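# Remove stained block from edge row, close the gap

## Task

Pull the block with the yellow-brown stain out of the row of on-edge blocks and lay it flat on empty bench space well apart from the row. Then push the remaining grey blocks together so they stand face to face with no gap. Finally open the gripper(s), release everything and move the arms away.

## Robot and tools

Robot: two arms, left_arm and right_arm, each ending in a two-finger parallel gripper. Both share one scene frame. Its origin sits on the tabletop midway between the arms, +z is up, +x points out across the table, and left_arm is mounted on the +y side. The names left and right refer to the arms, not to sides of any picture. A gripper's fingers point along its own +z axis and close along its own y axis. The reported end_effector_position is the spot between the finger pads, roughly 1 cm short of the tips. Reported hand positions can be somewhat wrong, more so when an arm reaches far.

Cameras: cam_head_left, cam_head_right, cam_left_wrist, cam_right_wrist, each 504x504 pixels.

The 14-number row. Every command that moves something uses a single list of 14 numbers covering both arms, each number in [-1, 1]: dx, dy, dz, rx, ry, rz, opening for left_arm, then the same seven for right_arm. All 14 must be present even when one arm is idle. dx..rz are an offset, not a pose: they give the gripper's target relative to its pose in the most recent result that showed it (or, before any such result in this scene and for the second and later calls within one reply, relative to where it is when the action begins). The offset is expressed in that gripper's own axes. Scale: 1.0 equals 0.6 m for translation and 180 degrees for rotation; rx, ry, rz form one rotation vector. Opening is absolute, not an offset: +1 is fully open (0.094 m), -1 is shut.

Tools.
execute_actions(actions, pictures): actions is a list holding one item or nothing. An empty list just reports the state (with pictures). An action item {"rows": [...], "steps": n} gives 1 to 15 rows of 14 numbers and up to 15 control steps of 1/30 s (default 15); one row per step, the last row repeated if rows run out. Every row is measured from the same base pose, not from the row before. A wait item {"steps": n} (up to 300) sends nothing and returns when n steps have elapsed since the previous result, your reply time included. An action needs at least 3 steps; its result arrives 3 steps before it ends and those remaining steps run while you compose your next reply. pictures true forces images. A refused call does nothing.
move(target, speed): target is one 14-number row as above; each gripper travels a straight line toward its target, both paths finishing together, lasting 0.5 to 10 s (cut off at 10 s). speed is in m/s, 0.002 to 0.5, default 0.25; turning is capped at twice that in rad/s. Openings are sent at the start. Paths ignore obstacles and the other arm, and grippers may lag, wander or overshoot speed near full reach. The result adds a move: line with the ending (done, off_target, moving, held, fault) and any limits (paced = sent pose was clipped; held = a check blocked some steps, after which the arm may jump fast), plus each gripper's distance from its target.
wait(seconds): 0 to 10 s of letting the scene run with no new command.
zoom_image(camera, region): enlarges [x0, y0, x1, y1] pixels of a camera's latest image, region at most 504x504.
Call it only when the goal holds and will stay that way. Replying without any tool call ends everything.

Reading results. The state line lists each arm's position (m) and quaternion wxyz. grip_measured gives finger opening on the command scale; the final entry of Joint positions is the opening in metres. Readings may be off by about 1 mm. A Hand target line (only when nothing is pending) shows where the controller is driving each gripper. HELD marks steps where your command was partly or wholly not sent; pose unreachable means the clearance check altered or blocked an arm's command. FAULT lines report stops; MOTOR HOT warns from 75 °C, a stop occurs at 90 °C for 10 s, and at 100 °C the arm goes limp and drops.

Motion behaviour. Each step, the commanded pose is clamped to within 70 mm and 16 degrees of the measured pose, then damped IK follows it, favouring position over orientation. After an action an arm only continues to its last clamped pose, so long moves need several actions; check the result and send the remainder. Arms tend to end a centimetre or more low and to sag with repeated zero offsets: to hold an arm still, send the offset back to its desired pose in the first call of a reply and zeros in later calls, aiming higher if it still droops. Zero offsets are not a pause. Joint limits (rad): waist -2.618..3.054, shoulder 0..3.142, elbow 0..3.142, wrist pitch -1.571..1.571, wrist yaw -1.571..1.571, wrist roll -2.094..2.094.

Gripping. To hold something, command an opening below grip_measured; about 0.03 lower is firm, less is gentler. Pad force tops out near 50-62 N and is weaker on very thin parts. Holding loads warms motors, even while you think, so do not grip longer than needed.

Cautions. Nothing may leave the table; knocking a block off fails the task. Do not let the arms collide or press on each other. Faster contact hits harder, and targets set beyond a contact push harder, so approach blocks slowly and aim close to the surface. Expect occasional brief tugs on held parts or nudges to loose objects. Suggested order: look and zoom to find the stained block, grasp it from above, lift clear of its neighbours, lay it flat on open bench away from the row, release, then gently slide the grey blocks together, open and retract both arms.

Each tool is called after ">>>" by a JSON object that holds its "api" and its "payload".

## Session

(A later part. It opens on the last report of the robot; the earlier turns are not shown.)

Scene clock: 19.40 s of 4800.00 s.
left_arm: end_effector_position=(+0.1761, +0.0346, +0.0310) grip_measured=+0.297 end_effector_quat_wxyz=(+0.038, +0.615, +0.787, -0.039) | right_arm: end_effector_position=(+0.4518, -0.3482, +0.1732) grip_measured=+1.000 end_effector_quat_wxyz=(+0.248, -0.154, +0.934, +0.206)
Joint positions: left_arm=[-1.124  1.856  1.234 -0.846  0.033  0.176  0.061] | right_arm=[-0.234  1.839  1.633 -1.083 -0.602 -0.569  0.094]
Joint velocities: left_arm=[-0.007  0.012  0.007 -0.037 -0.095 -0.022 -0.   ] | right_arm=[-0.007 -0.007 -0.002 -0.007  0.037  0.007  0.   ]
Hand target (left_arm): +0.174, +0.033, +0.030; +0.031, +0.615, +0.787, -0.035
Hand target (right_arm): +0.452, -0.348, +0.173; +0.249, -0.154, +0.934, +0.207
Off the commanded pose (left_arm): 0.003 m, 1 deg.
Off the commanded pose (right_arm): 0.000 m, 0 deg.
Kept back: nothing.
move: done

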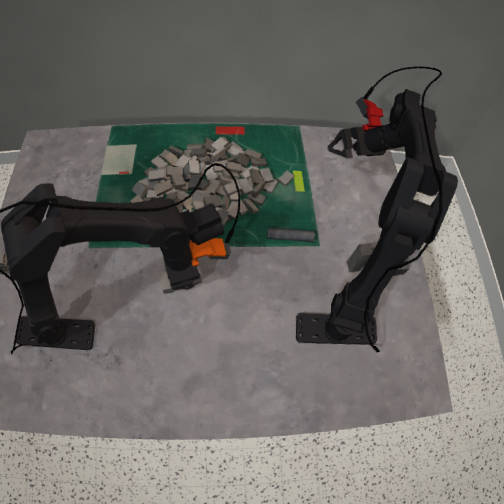

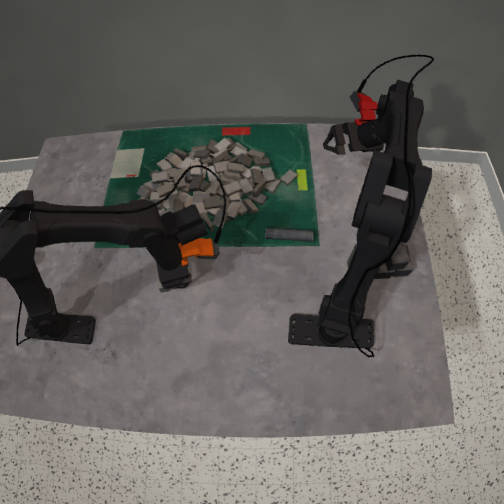

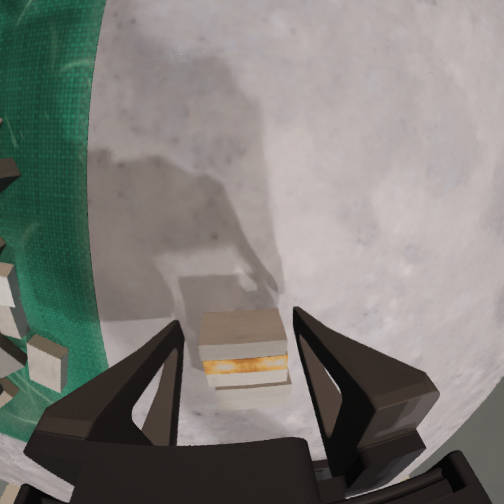

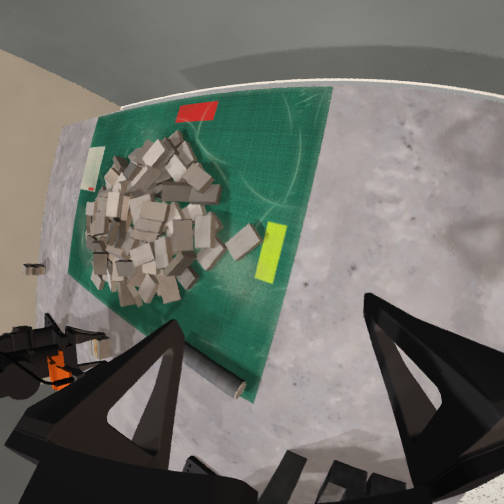

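>>> {"api": "move", "payload": {"target": [-0.011,-0.003,0.002,0,0,0,0.3,0,0,0,0,0,0,1], "speed": 0.04}}

>>> {"api": "move", "payload": {"target": [0,0,-0.005,0,0,0,-0.25,0,0,0,0,0,0,1]}}

>>> {"api": "move", "payload": {"target": [0,0,-0.09,0,0,0,-0.25,0,0,0,0,0,0,1], "speed": 0.05}}

Scene clock: 20.33 s of 4800.00 s.
left_arm: end_effector_position=(+0.1759, +0.0349, +0.0310) grip_measured=+0.297 end_effector_quat_wxyz=(+0.037, +0.615, +0.787, -0.038) | right_arm: end_effector_position=(+0.4517, -0.3485, +0.1730) grip_measured=+1.000 end_effector_quat_wxyz=(+0.248, -0.154, +0.934, +0.205)
Joint positions: left_arm=[-1.124  1.856  1.234 -0.847  0.033  0.176  0.061] | right_arm=[-0.234  1.839  1.633 -1.083 -0.6   -0.569  0.094]
Joint velocities: left_arm=[-0.002  0.007  0.002 -0.007 -0.022 -0.022  0.   ] | right_arm=[-0.007 -0.007  0.002 -0.022  0.022 -0.022  0.   ]
Hand target (left_arm): +0.176, +0.028, +0.031; +0.038, +0.615, +0.787, -0.039
Hand target (right_arm): +0.452, -0.348, +0.173; +0.248, -0.154, +0.934, +0.206
Off the commanded pose (left_arm): 0.007 m, 0 deg.
Off the commanded pose (right_arm): 0.000 m, 0 deg.
Kept back: nothing.
move: done

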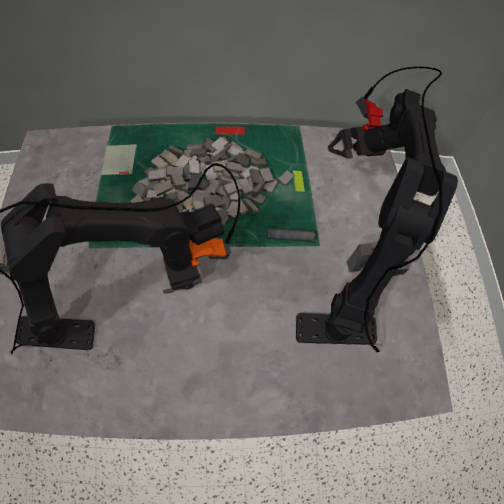

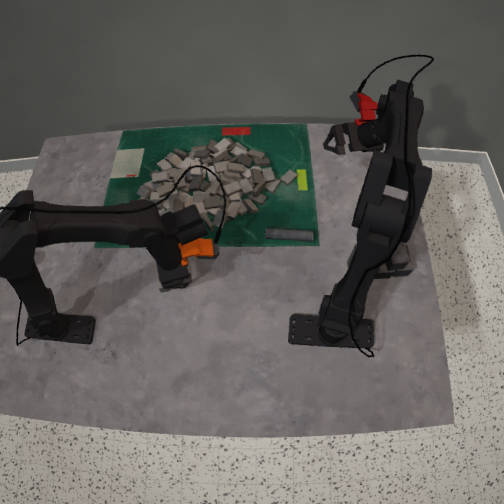

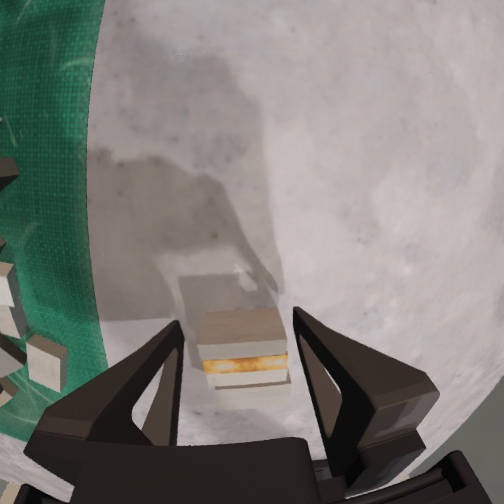

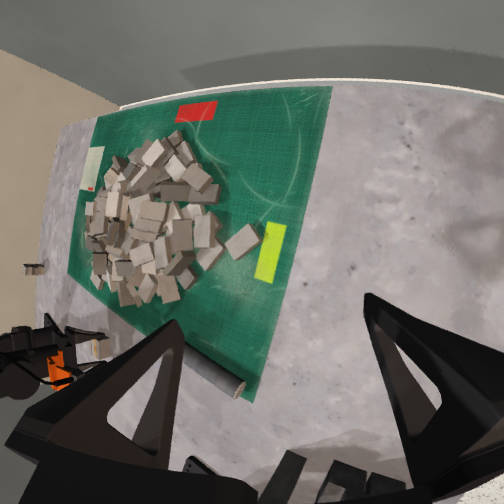

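Scene clock: 21.03 s of 4800.00 s.
left_arm: end_effector_position=(+0.1758, +0.0348, +0.0310) grip_measured=-0.083 end_effector_quat_wxyz=(+0.037, +0.615, +0.787, -0.039) | right_arm: end_effector_position=(+0.4517, -0.3487, +0.1728) grip_measured=+1.000 end_effector_quat_wxyz=(+0.248, -0.154, +0.935, +0.204)
Joint positions: left_arm=[-1.124  1.856  1.234 -0.847  0.034  0.176  0.043] | right_arm=[-0.234  1.839  1.633 -1.083 -0.598 -0.569  0.094]
Joint velocities: left_arm=[-0.002  0.007 -0.007 -0.037 -0.007 -0.037 -0.001] | right_arm=[-0.002 -0.002 -0.007  0.007 -0.037 -0.051  0.   ]
Hand target (left_arm): +0.176, +0.035, +0.034; +0.037, +0.615, +0.787, -0.038
Hand target (right_arm): +0.452, -0.348, +0.173; +0.248, -0.154, +0.934, +0.205
Off the commanded pose (left_arm): 0.003 m, 0 deg.
Off the commanded pose (right_arm): 0.000 m, 0 deg.
Kept back: nothing.
move: done

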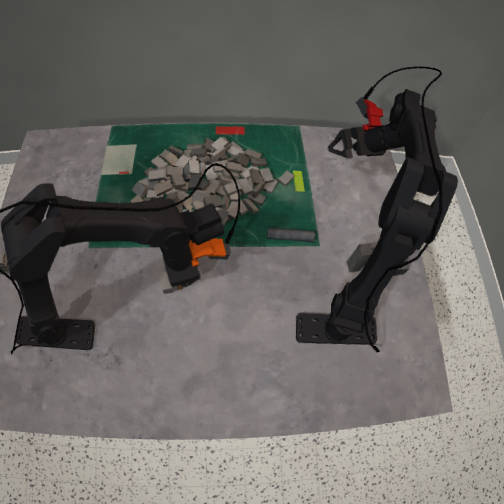

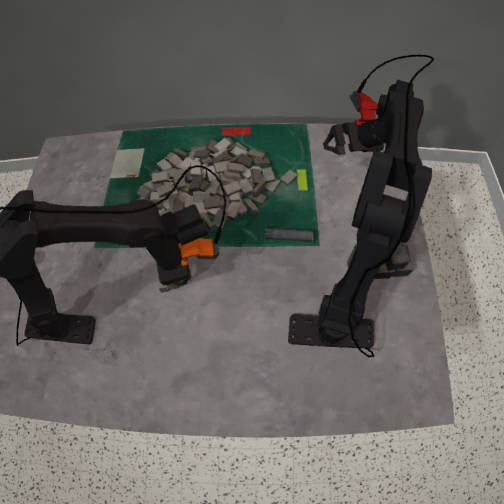

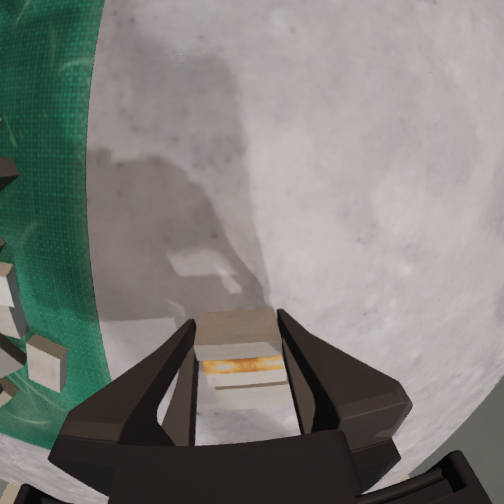

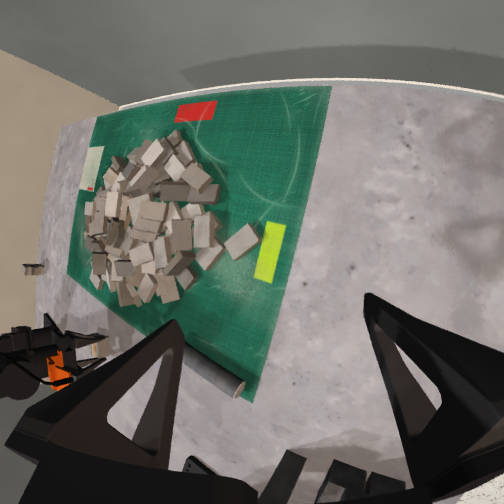

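Scene clock: 22.60 s of 4800.00 s.
left_arm: end_effector_position=(+0.1720, +0.0434, +0.0707) grip_measured=-0.083 end_effector_quat_wxyz=(+0.025, +0.615, +0.787, -0.032) | right_arm: end_effector_position=(+0.4517, -0.3490, +0.1727) grip_measured=+1.000 end_effector_quat_wxyz=(+0.247, -0.153, +0.935, +0.203)
Joint positions: left_arm=[-1.124  1.801  1.332 -1.027  0.034  0.176  0.043] | right_arm=[-0.234  1.839  1.633 -1.083 -0.596 -0.569  0.094]
Joint velocities: left_arm=[-0.007 -0.012 -0.007 -0.081  0.037 -0.037 -0.001] | right_arm=[-0.002 -0.007 -0.002 -0.007 -0.022 -0.022  0.   ]
Hand target (left_arm): +0.175, +0.040, +0.084; +0.037, +0.615, +0.787, -0.039
Hand target (right_arm): +0.452, -0.349, +0.173; +0.248, -0.154, +0.935, +0.204
Off the commanded pose (left_arm): 0.015 m, 2 deg.
Off the commanded pose (right_arm): 0.000 m, 0 deg.
Kept back: nothing.
move: off_target (left_arm)

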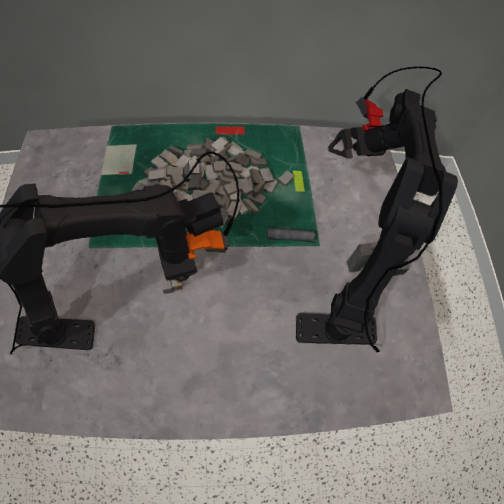

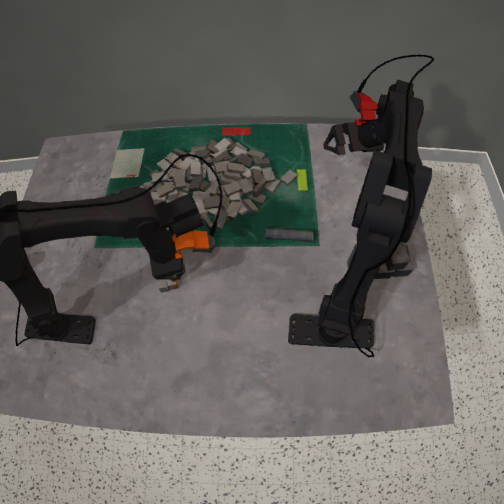

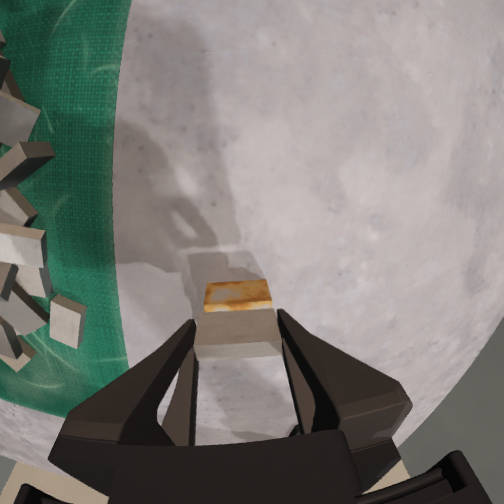

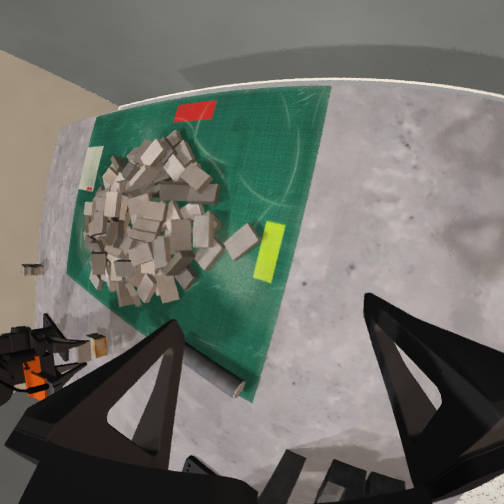

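>>> {"api": "move", "payload": {"target": [0.08,0,-0.02,0,0,0,-0.25,0,0,0,0,0,0,1], "speed": 0.08}}

Scene clock: 23.77 s of 4800.00 s.
left_arm: end_effector_position=(+0.1600, +0.0830, +0.0778) grip_measured=-0.083 end_effector_quat_wxyz=(+0.027, +0.615, +0.787, -0.032) | right_arm: end_effector_position=(+0.4516, -0.3493, +0.1725) grip_measured=+1.000 end_effector_quat_wxyz=(+0.247, -0.153, +0.935, +0.203)
Joint positions: left_arm=[-1.106  1.64   1.173 -1.027  0.034  0.193  0.043] | right_arm=[-0.234  1.839  1.633 -1.083 -0.594 -0.569  0.094]
Joint velocities: left_arm=[-0.002  0.002 -0.007 -0.022  0.022  0.007 -0.001] | right_arm=[ 0.007 -0.002  0.002 -0.007  0.022 -0.037  0.   ]
Hand target (left_arm): +0.160, +0.090, +0.079; +0.025, +0.615, +0.787, -0.032
Hand target (right_arm): +0.452, -0.349, +0.173; +0.247, -0.153, +0.935, +0.203
Off the commanded pose (left_arm): 0.008 m, 0 deg.
Off the commanded pose (right_arm): 0.000 m, 0 deg.
Kept back: nothing.
move: done

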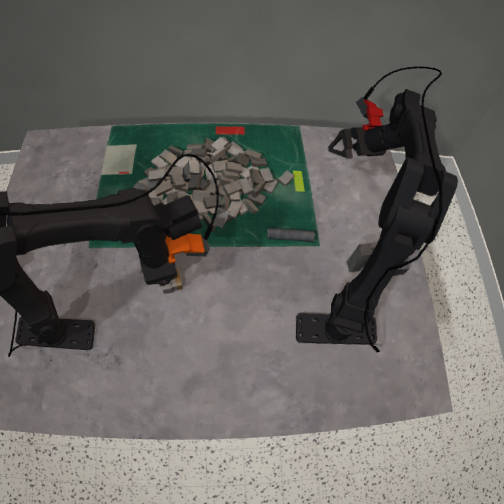

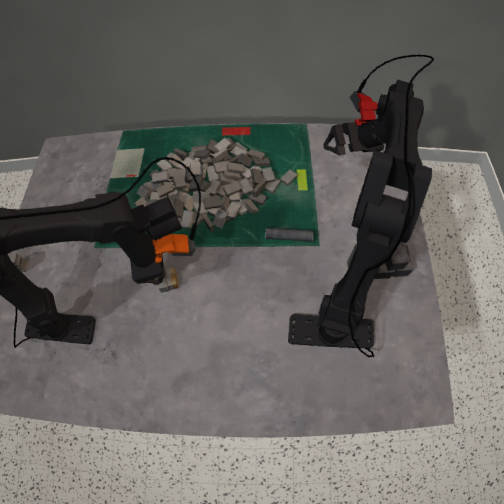

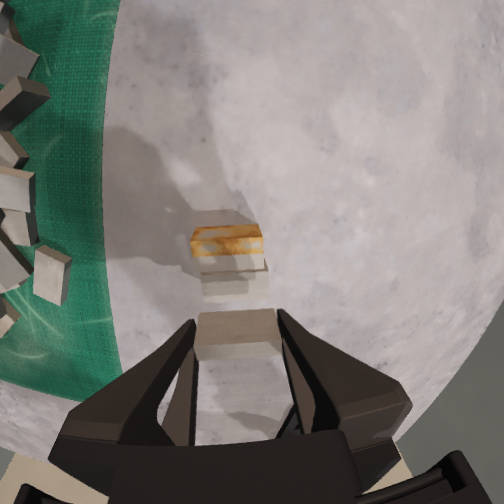

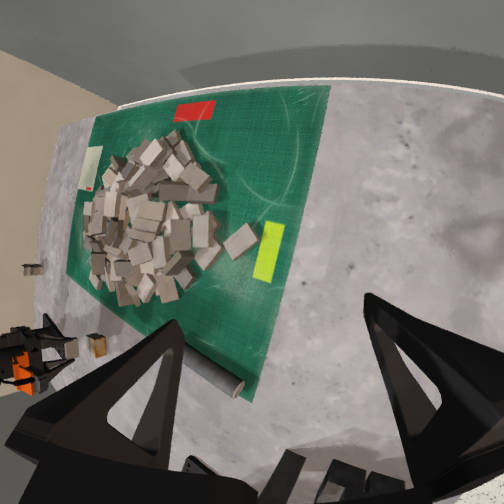

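>>> {"api": "move", "payload": {"target": [0,0.006,0.093,0,0,0,-0.25,0,0,0,0,0,0,1], "speed": 0.06}}

>>> {"api": "move", "payload": {"target": [0,0,-0.005,0,0,0,0.3,0,0,0,0,0,0,1]}}

>>> {"api": "move", "payload": {"target": [0,0,-0.11,0,0,0,0.3,0,0,0,0,0,0,1], "speed": 0.1}}

Scene clock: 26.00 s of 4800.00 s.
left_arm: end_effector_position=(+0.1606, +0.0815, +0.0548) grip_measured=-0.083 end_effector_quat_wxyz=(+0.029, +0.616, +0.787, -0.034) | right_arm: end_effector_position=(+0.4516, -0.3496, +0.1723) grip_measured=+1.000 end_effector_quat_wxyz=(+0.247, -0.153, +0.935, +0.202)
Joint positions: left_arm=[-1.106  1.665  1.106 -0.929  0.034  0.195  0.043] | right_arm=[-0.234  1.839  1.633 -1.083 -0.592 -0.569  0.094]
Joint velocities: left_arm=[-0.002 -0.012 -0.002  0.051 -0.125 -0.007 -0.   ] | right_arm=[-0.002 -0.002  0.007  0.007  0.007 -0.022  0.   ]
Hand target (left_arm): +0.163, +0.083, +0.025; +0.025, +0.615, +0.787, -0.031
Hand target (right_arm): +0.452, -0.349, +0.172; +0.247, -0.153, +0.935, +0.203
Off the commanded pose (left_arm): 0.033 m, 0 deg.
Off the commanded pose (right_arm): 0.000 m, 0 deg.
Kept back: nothing.
move: off_target (left_arm)

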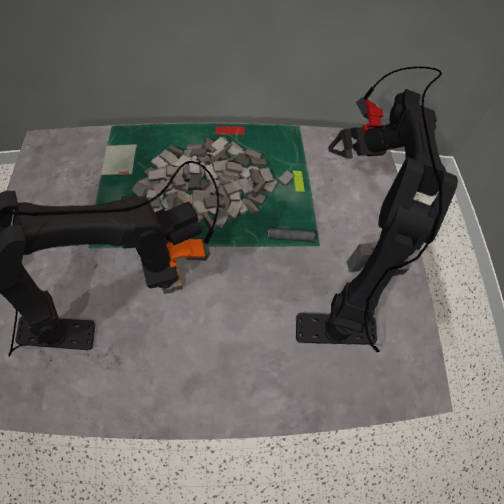

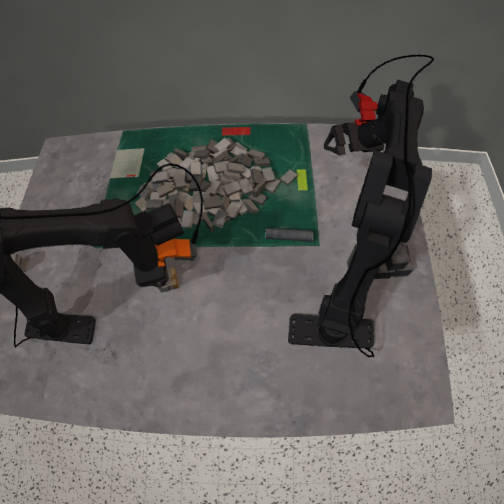

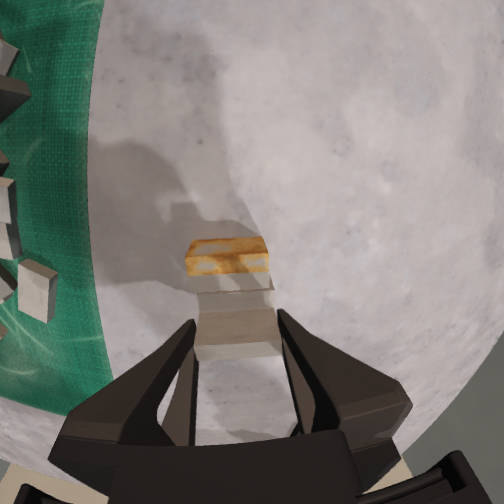

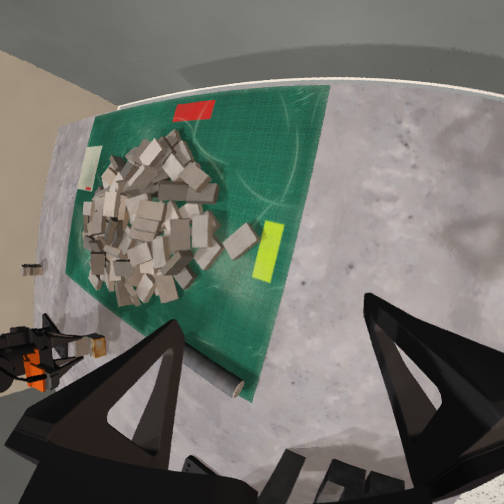

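Scene clock: 26.70 s of 4800.00 s.
left_arm: end_effector_position=(+0.1607, +0.0812, +0.0561) grip_measured=+0.297 end_effector_quat_wxyz=(+0.030, +0.616, +0.787, -0.035) | right_arm: end_effector_position=(+0.4515, -0.3499, +0.1721) grip_measured=+1.000 end_effector_quat_wxyz=(+0.246, -0.153, +0.936, +0.201)
Joint positions: left_arm=[-1.106  1.662  1.108 -0.931  0.034  0.195  0.061] | right_arm=[-0.234  1.839  1.633 -1.083 -0.59  -0.569  0.094]
Joint velocities: left_arm=[-0.007  0.002 -0.022  0.007 -0.007 -0.037  0.001] | right_arm=[-0.012 -0.012  0.002 -0.007  0.051 -0.066  0.   ]
Hand target (left_arm): +0.161, +0.082, +0.058; +0.029, +0.616, +0.787, -0.034
Hand target (right_arm): +0.452, -0.350, +0.172; +0.247, -0.153, +0.935, +0.202
Off the commanded pose (left_arm): 0.002 m, 0 deg.
Off the commanded pose (right_arm): 0.000 m, 0 deg.
Kept back: nothing.
move: done

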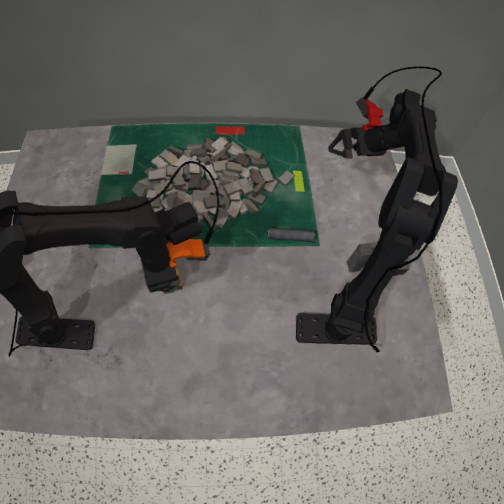

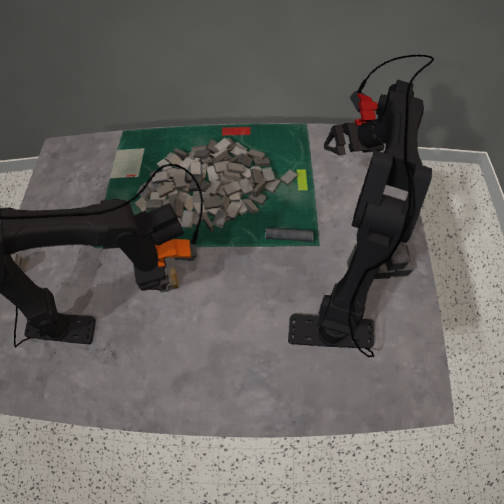

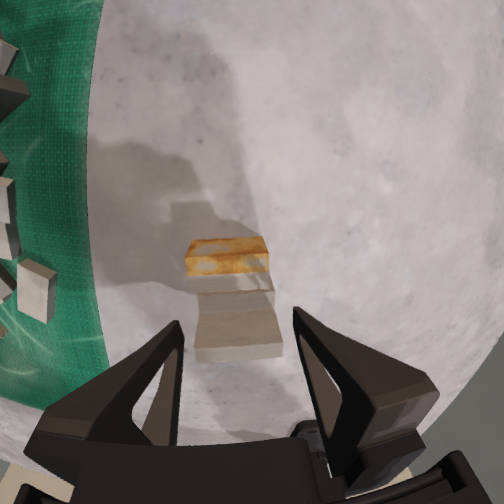

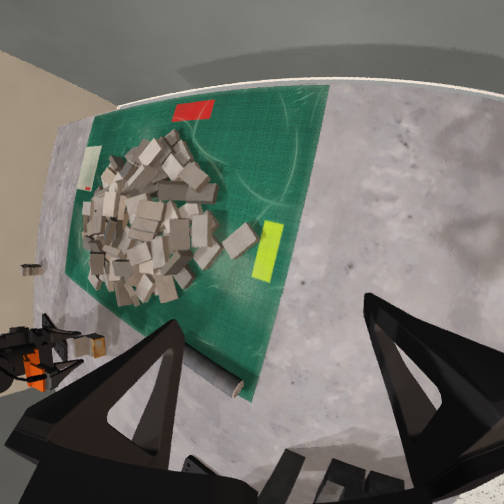

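Scene clock: 27.93 s of 4800.00 s.
left_arm: end_effector_position=(+0.1580, +0.0870, +0.1113) grip_measured=+0.297 end_effector_quat_wxyz=(+0.022, +0.616, +0.787, -0.031) | right_arm: end_effector_position=(+0.4515, -0.3502, +0.1719) grip_measured=+1.000 end_effector_quat_wxyz=(+0.246, -0.153, +0.936, +0.200)
Joint positions: left_arm=[-1.106  1.612  1.279 -1.171  0.034  0.195  0.061] | right_arm=[-0.234  1.839  1.633 -1.083 -0.588 -0.569  0.094]
Joint velocities: left_arm=[-0.002 -0.012 -0.007  0.007 -0.066 -0.081  0.   ] | right_arm=[-0.002  0.007  0.002  0.022  0.007 -0.037  0.   ]
Hand target (left_arm): +0.160, +0.087, +0.122; +0.031, +0.616, +0.787, -0.035
Hand target (right_arm): +0.452, -0.350, +0.172; +0.246, -0.153, +0.936, +0.201
Off the commanded pose (left_arm): 0.011 m, 1 deg.
Off the commanded pose (right_arm): 0.000 m, 0 deg.
Kept back: nothing.
move: off_target (left_arm)

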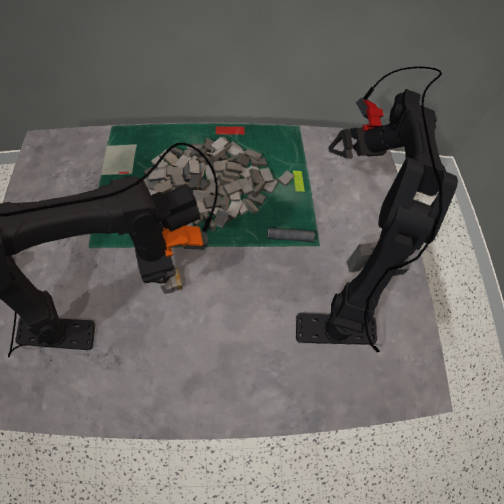

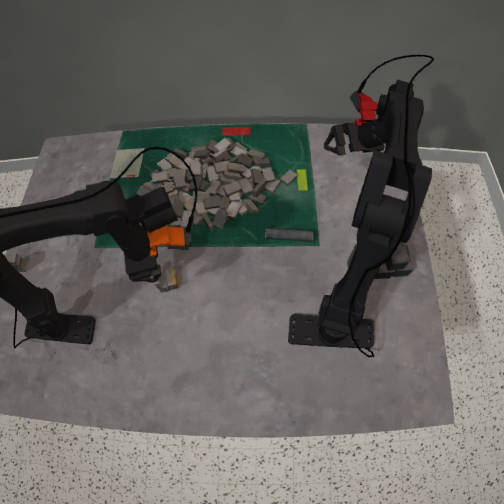

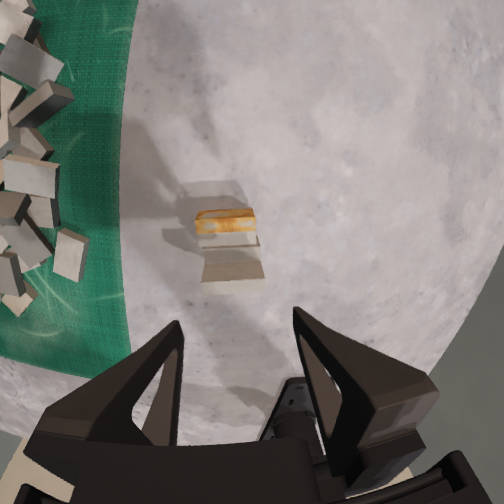

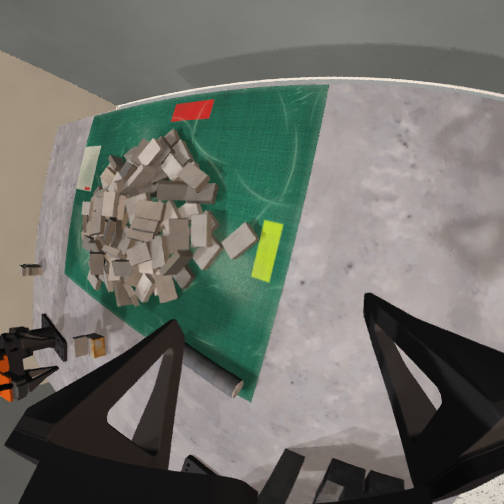

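>>> {"api": "zoom_image", "payload": {"camera": "cam_left_wrist", "region": [170, 180, 300, 310]}}

>>> {"api": "zoom_image", "payload": {"camera": "cam_right_wrist", "region": [50, 310, 130, 380]}}

Region (170, 180, 300, 310) of cam_left_wrist's 504x504 image, scaled by 3.877, with more detail than that image has.

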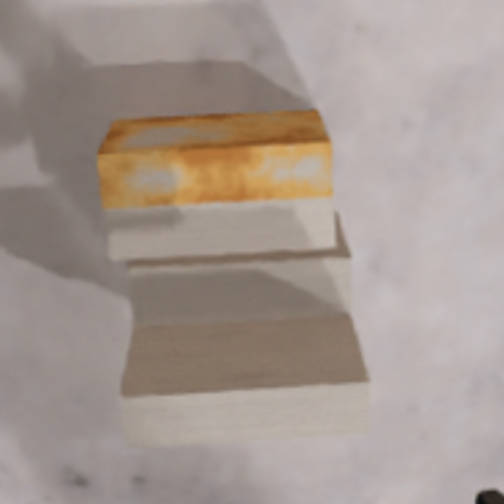

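Region (50, 310, 130, 380) of cam_right_wrist's 504x504 image, scaled by 6.300, with more detail than that image has; it fills the top 441 rows of this view, and the rest is white.

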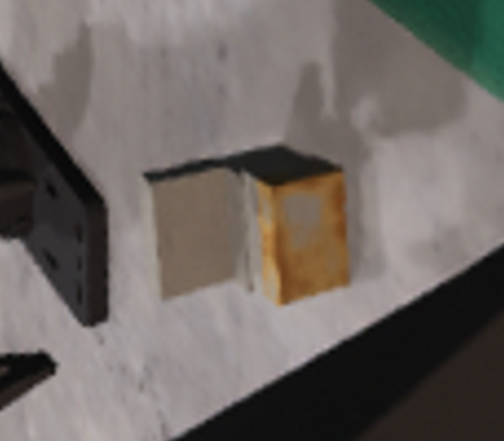

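>>> {"api": "move", "payload": {"target": [-0.012,0,0.105,0,0,0,0.3,0,0,0,0,0,0,1], "speed": 0.08}}

Scene clock: 29.47 s of 4800.00 s.
left_arm: end_effector_position=(+0.1639, +0.0744, +0.0574) grip_measured=+0.297 end_effector_quat_wxyz=(+0.030, +0.616, +0.787, -0.034) | right_arm: end_effector_position=(+0.4514, -0.3504, +0.1718) grip_measured=+1.000 end_effector_quat_wxyz=(+0.246, -0.153, +0.936, +0.199)
Joint positions: left_arm=[-1.106  1.689  1.143 -0.94   0.034  0.195  0.061] | right_arm=[-0.234  1.839  1.633 -1.083 -0.587 -0.569  0.094]
Joint velocities: left_arm=[-0.007 -0.017 -0.017  0.066  0.022  0.022  0.001] | right_arm=[ 0.012 -0.012  0.007 -0.037 -0.037  0.037  0.   ]
Hand target (left_arm): +0.160, +0.076, +0.049; +0.022, +0.616, +0.787, -0.031
Hand target (right_arm): +0.451, -0.350, +0.172; +0.246, -0.153, +0.936, +0.200
Off the commanded pose (left_arm): 0.009 m, 1 deg.
Off the commanded pose (right_arm): 0.000 m, 0 deg.
Kept back: nothing.
move: done

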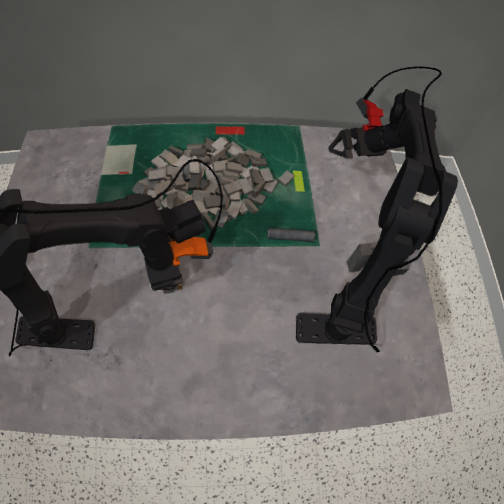

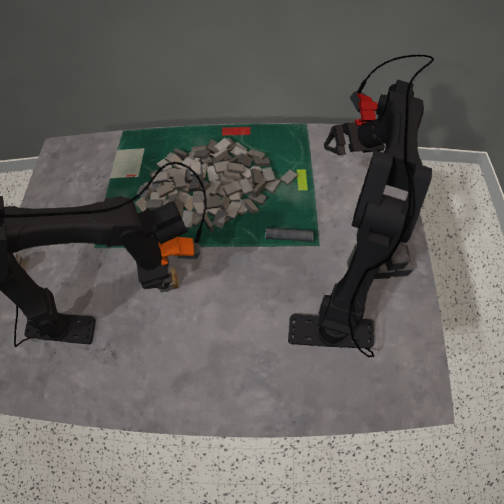

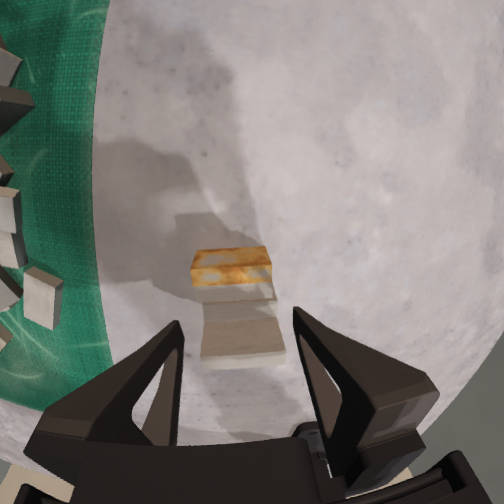

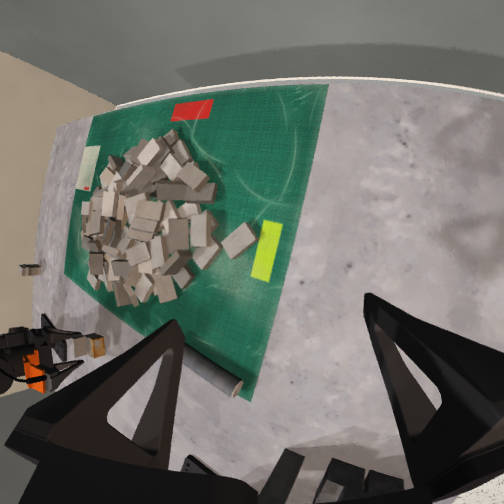

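>>> {"api": "move", "payload": {"target": [0.008,-0.003,0,0,0,0,-0.25,0,0,0,0,0,0,1], "speed": 0.05}}

>>> {"api": "move", "payload": {"target": [0.04,0,-0.025,0,0,0,-0.25,0,0,0,0,0,0,1], "speed": 0.04}}

Scene clock: 30.40 s of 4800.00 s.
left_arm: end_effector_position=(+0.1641, +0.0741, +0.0574) grip_measured=-0.152 end_effector_quat_wxyz=(+0.030, +0.616, +0.787, -0.035) | right_arm: end_effector_position=(+0.4514, -0.3507, +0.1716) grip_measured=+1.000 end_effector_quat_wxyz=(+0.245, -0.153, +0.937, +0.198)
Joint positions: left_arm=[-1.106  1.689  1.143 -0.939  0.034  0.195  0.04 ] | right_arm=[-0.234  1.839  1.633 -1.083 -0.585 -0.569  0.094]
Joint velocities: left_arm=[-0.002 -0.002 -0.002 -0.007  0.007 -0.007 -0.001] | right_arm=[-0.007  0.002 -0.007 -0.051 -0.037  0.022  0.   ]
Hand target (left_arm): +0.161, +0.079, +0.057; +0.030, +0.616, +0.787, -0.034
Hand target (right_arm): +0.451, -0.350, +0.172; +0.246, -0.153, +0.936, +0.199
Off the commanded pose (left_arm): 0.005 m, 0 deg.
Off the commanded pose (right_arm): 0.000 m, 0 deg.
Kept back: nothing.
move: done

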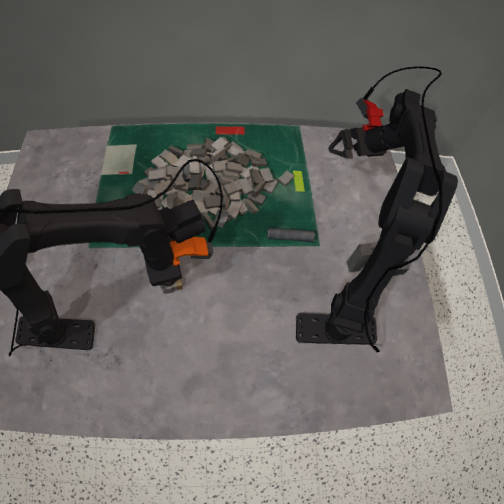

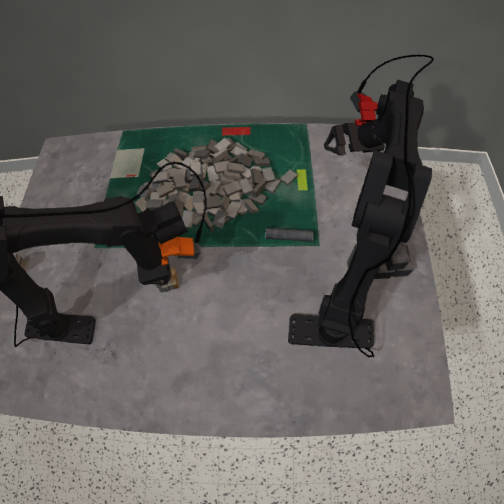

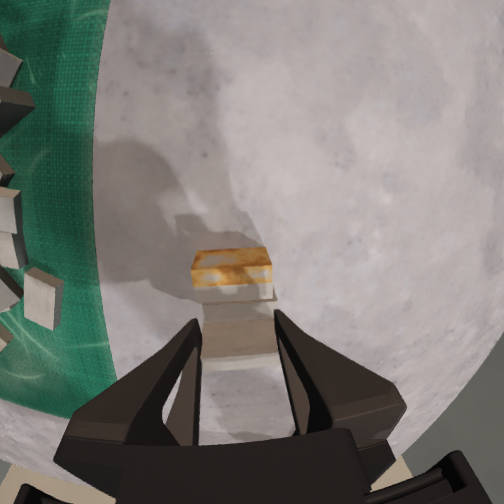

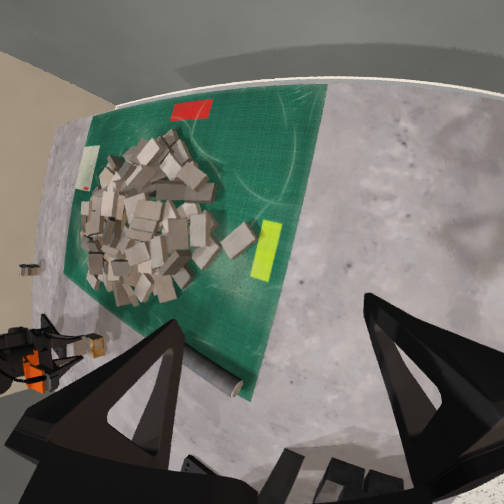

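Scene clock: 31.40 s of 4800.00 s.
left_arm: end_effector_position=(+0.1577, +0.0876, +0.0691) grip_measured=-0.152 end_effector_quat_wxyz=(+0.037, +0.618, +0.785, -0.038) | right_arm: end_effector_position=(+0.4514, -0.3510, +0.1714) grip_measured=+1.000 end_effector_quat_wxyz=(+0.245, -0.153, +0.937, +0.198)
Joint positions: left_arm=[-1.106  1.608  1.102 -0.965  0.034  0.201  0.04 ] | right_arm=[-0.234  1.839  1.633 -1.083 -0.583 -0.569  0.094]
Joint velocities: left_arm=[ 0.012 -0.012  0.002 -0.007 -0.037  0.081 -0.001] | right_arm=[ 0.007 -0.007  0.012  0.125  0.007  0.022  0.   ]
Hand target (left_arm): +0.158, +0.098, +0.070; +0.031, +0.616, +0.787, -0.035
Hand target (right_arm): +0.451, -0.351, +0.172; +0.245, -0.153, +0.937, +0.198
Off the commanded pose (left_arm): 0.011 m, 1 deg.
Off the commanded pose (right_arm): 0.000 m, 0 deg.
Kept back: nothing.
move: off_target (left_arm)

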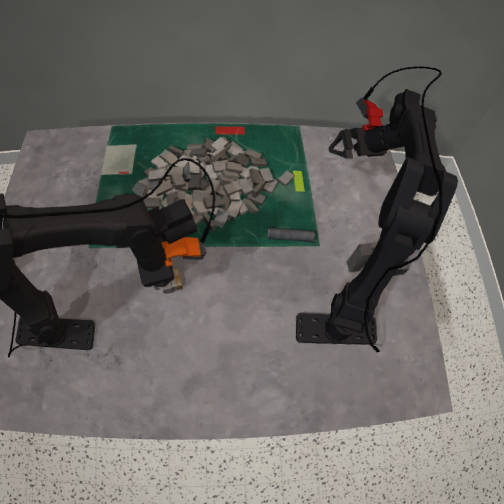

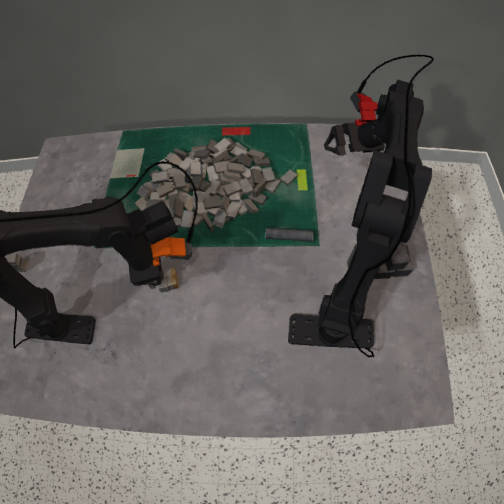

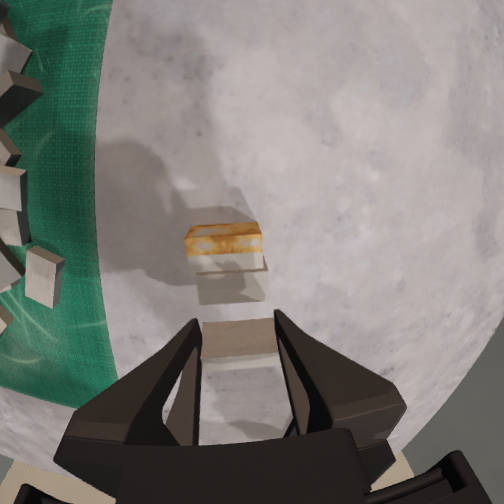

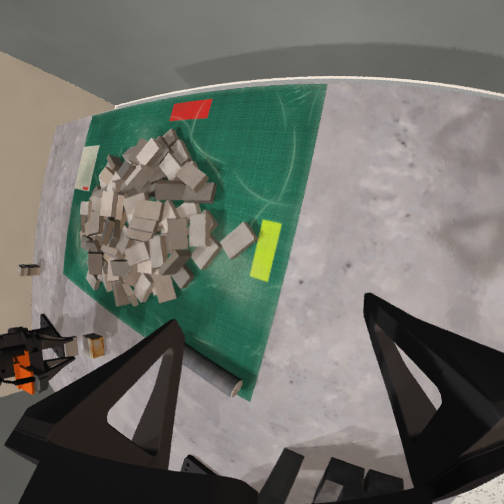

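>>> {"api": "move", "payload": {"target": [0.012,0,0.078,0,0,0,-0.25,0,0,0,0,0,0,1], "speed": 0.05}}

Scene clock: 32.83 s of 4800.00 s.
left_arm: end_effector_position=(+0.1578, +0.0898, +0.0422) grip_measured=-0.152 end_effector_quat_wxyz=(+0.041, +0.618, +0.784, -0.037) | right_arm: end_effector_position=(+0.4513, -0.3512, +0.1713) grip_measured=+1.000 end_effector_quat_wxyz=(+0.245, -0.153, +0.937, +0.197)
Joint positions: left_arm=[-1.106  1.629  1.011 -0.847  0.029  0.201  0.04 ] | right_arm=[-0.234  1.839  1.633 -1.083 -0.581 -0.569  0.094]
Joint velocities: left_arm=[-0.012 -0.002  0.017 -0.022 -0.066 -0.022 -0.001] | right_arm=[ 0.002 -0.002 -0.022 -0.007  0.037 -0.007  0.   ]
Hand target (left_arm): +0.156, +0.091, +0.023; +0.036, +0.618, +0.785, -0.037
Hand target (right_arm): +0.451, -0.351, +0.171; +0.245, -0.153, +0.937, +0.198
Off the commanded pose (left_arm): 0.020 m, 0 deg.
Off the commanded pose (right_arm): 0.000 m, 0 deg.
Kept back: nothing.
move: off_target (left_arm)

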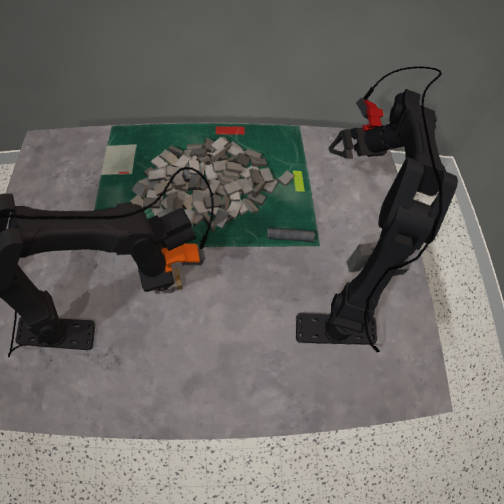

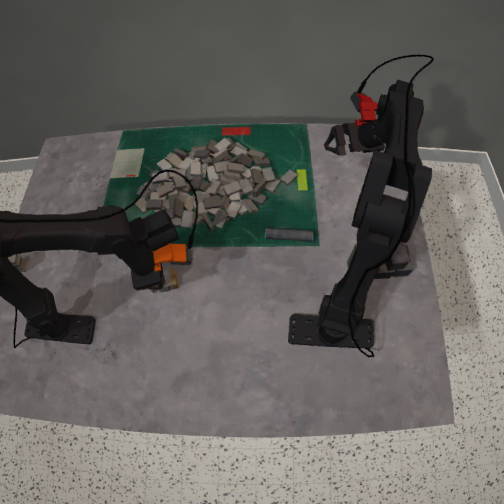

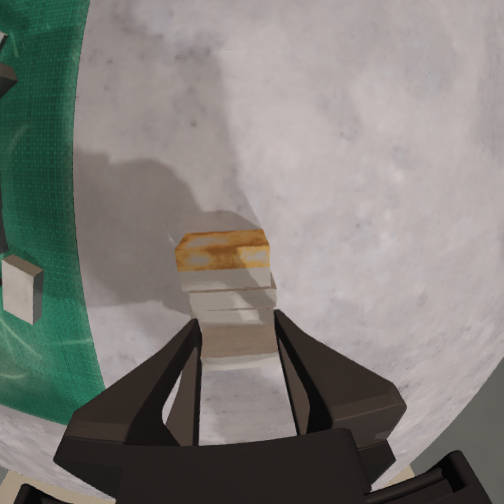

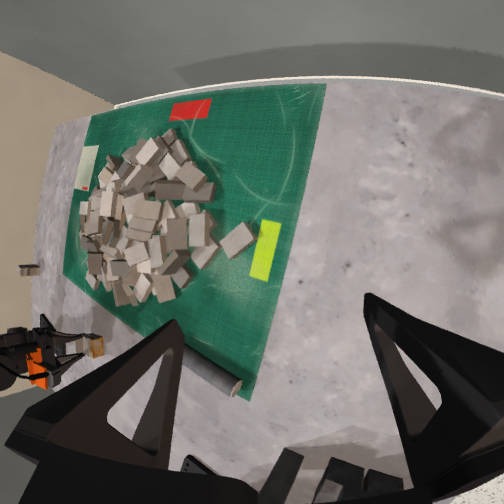

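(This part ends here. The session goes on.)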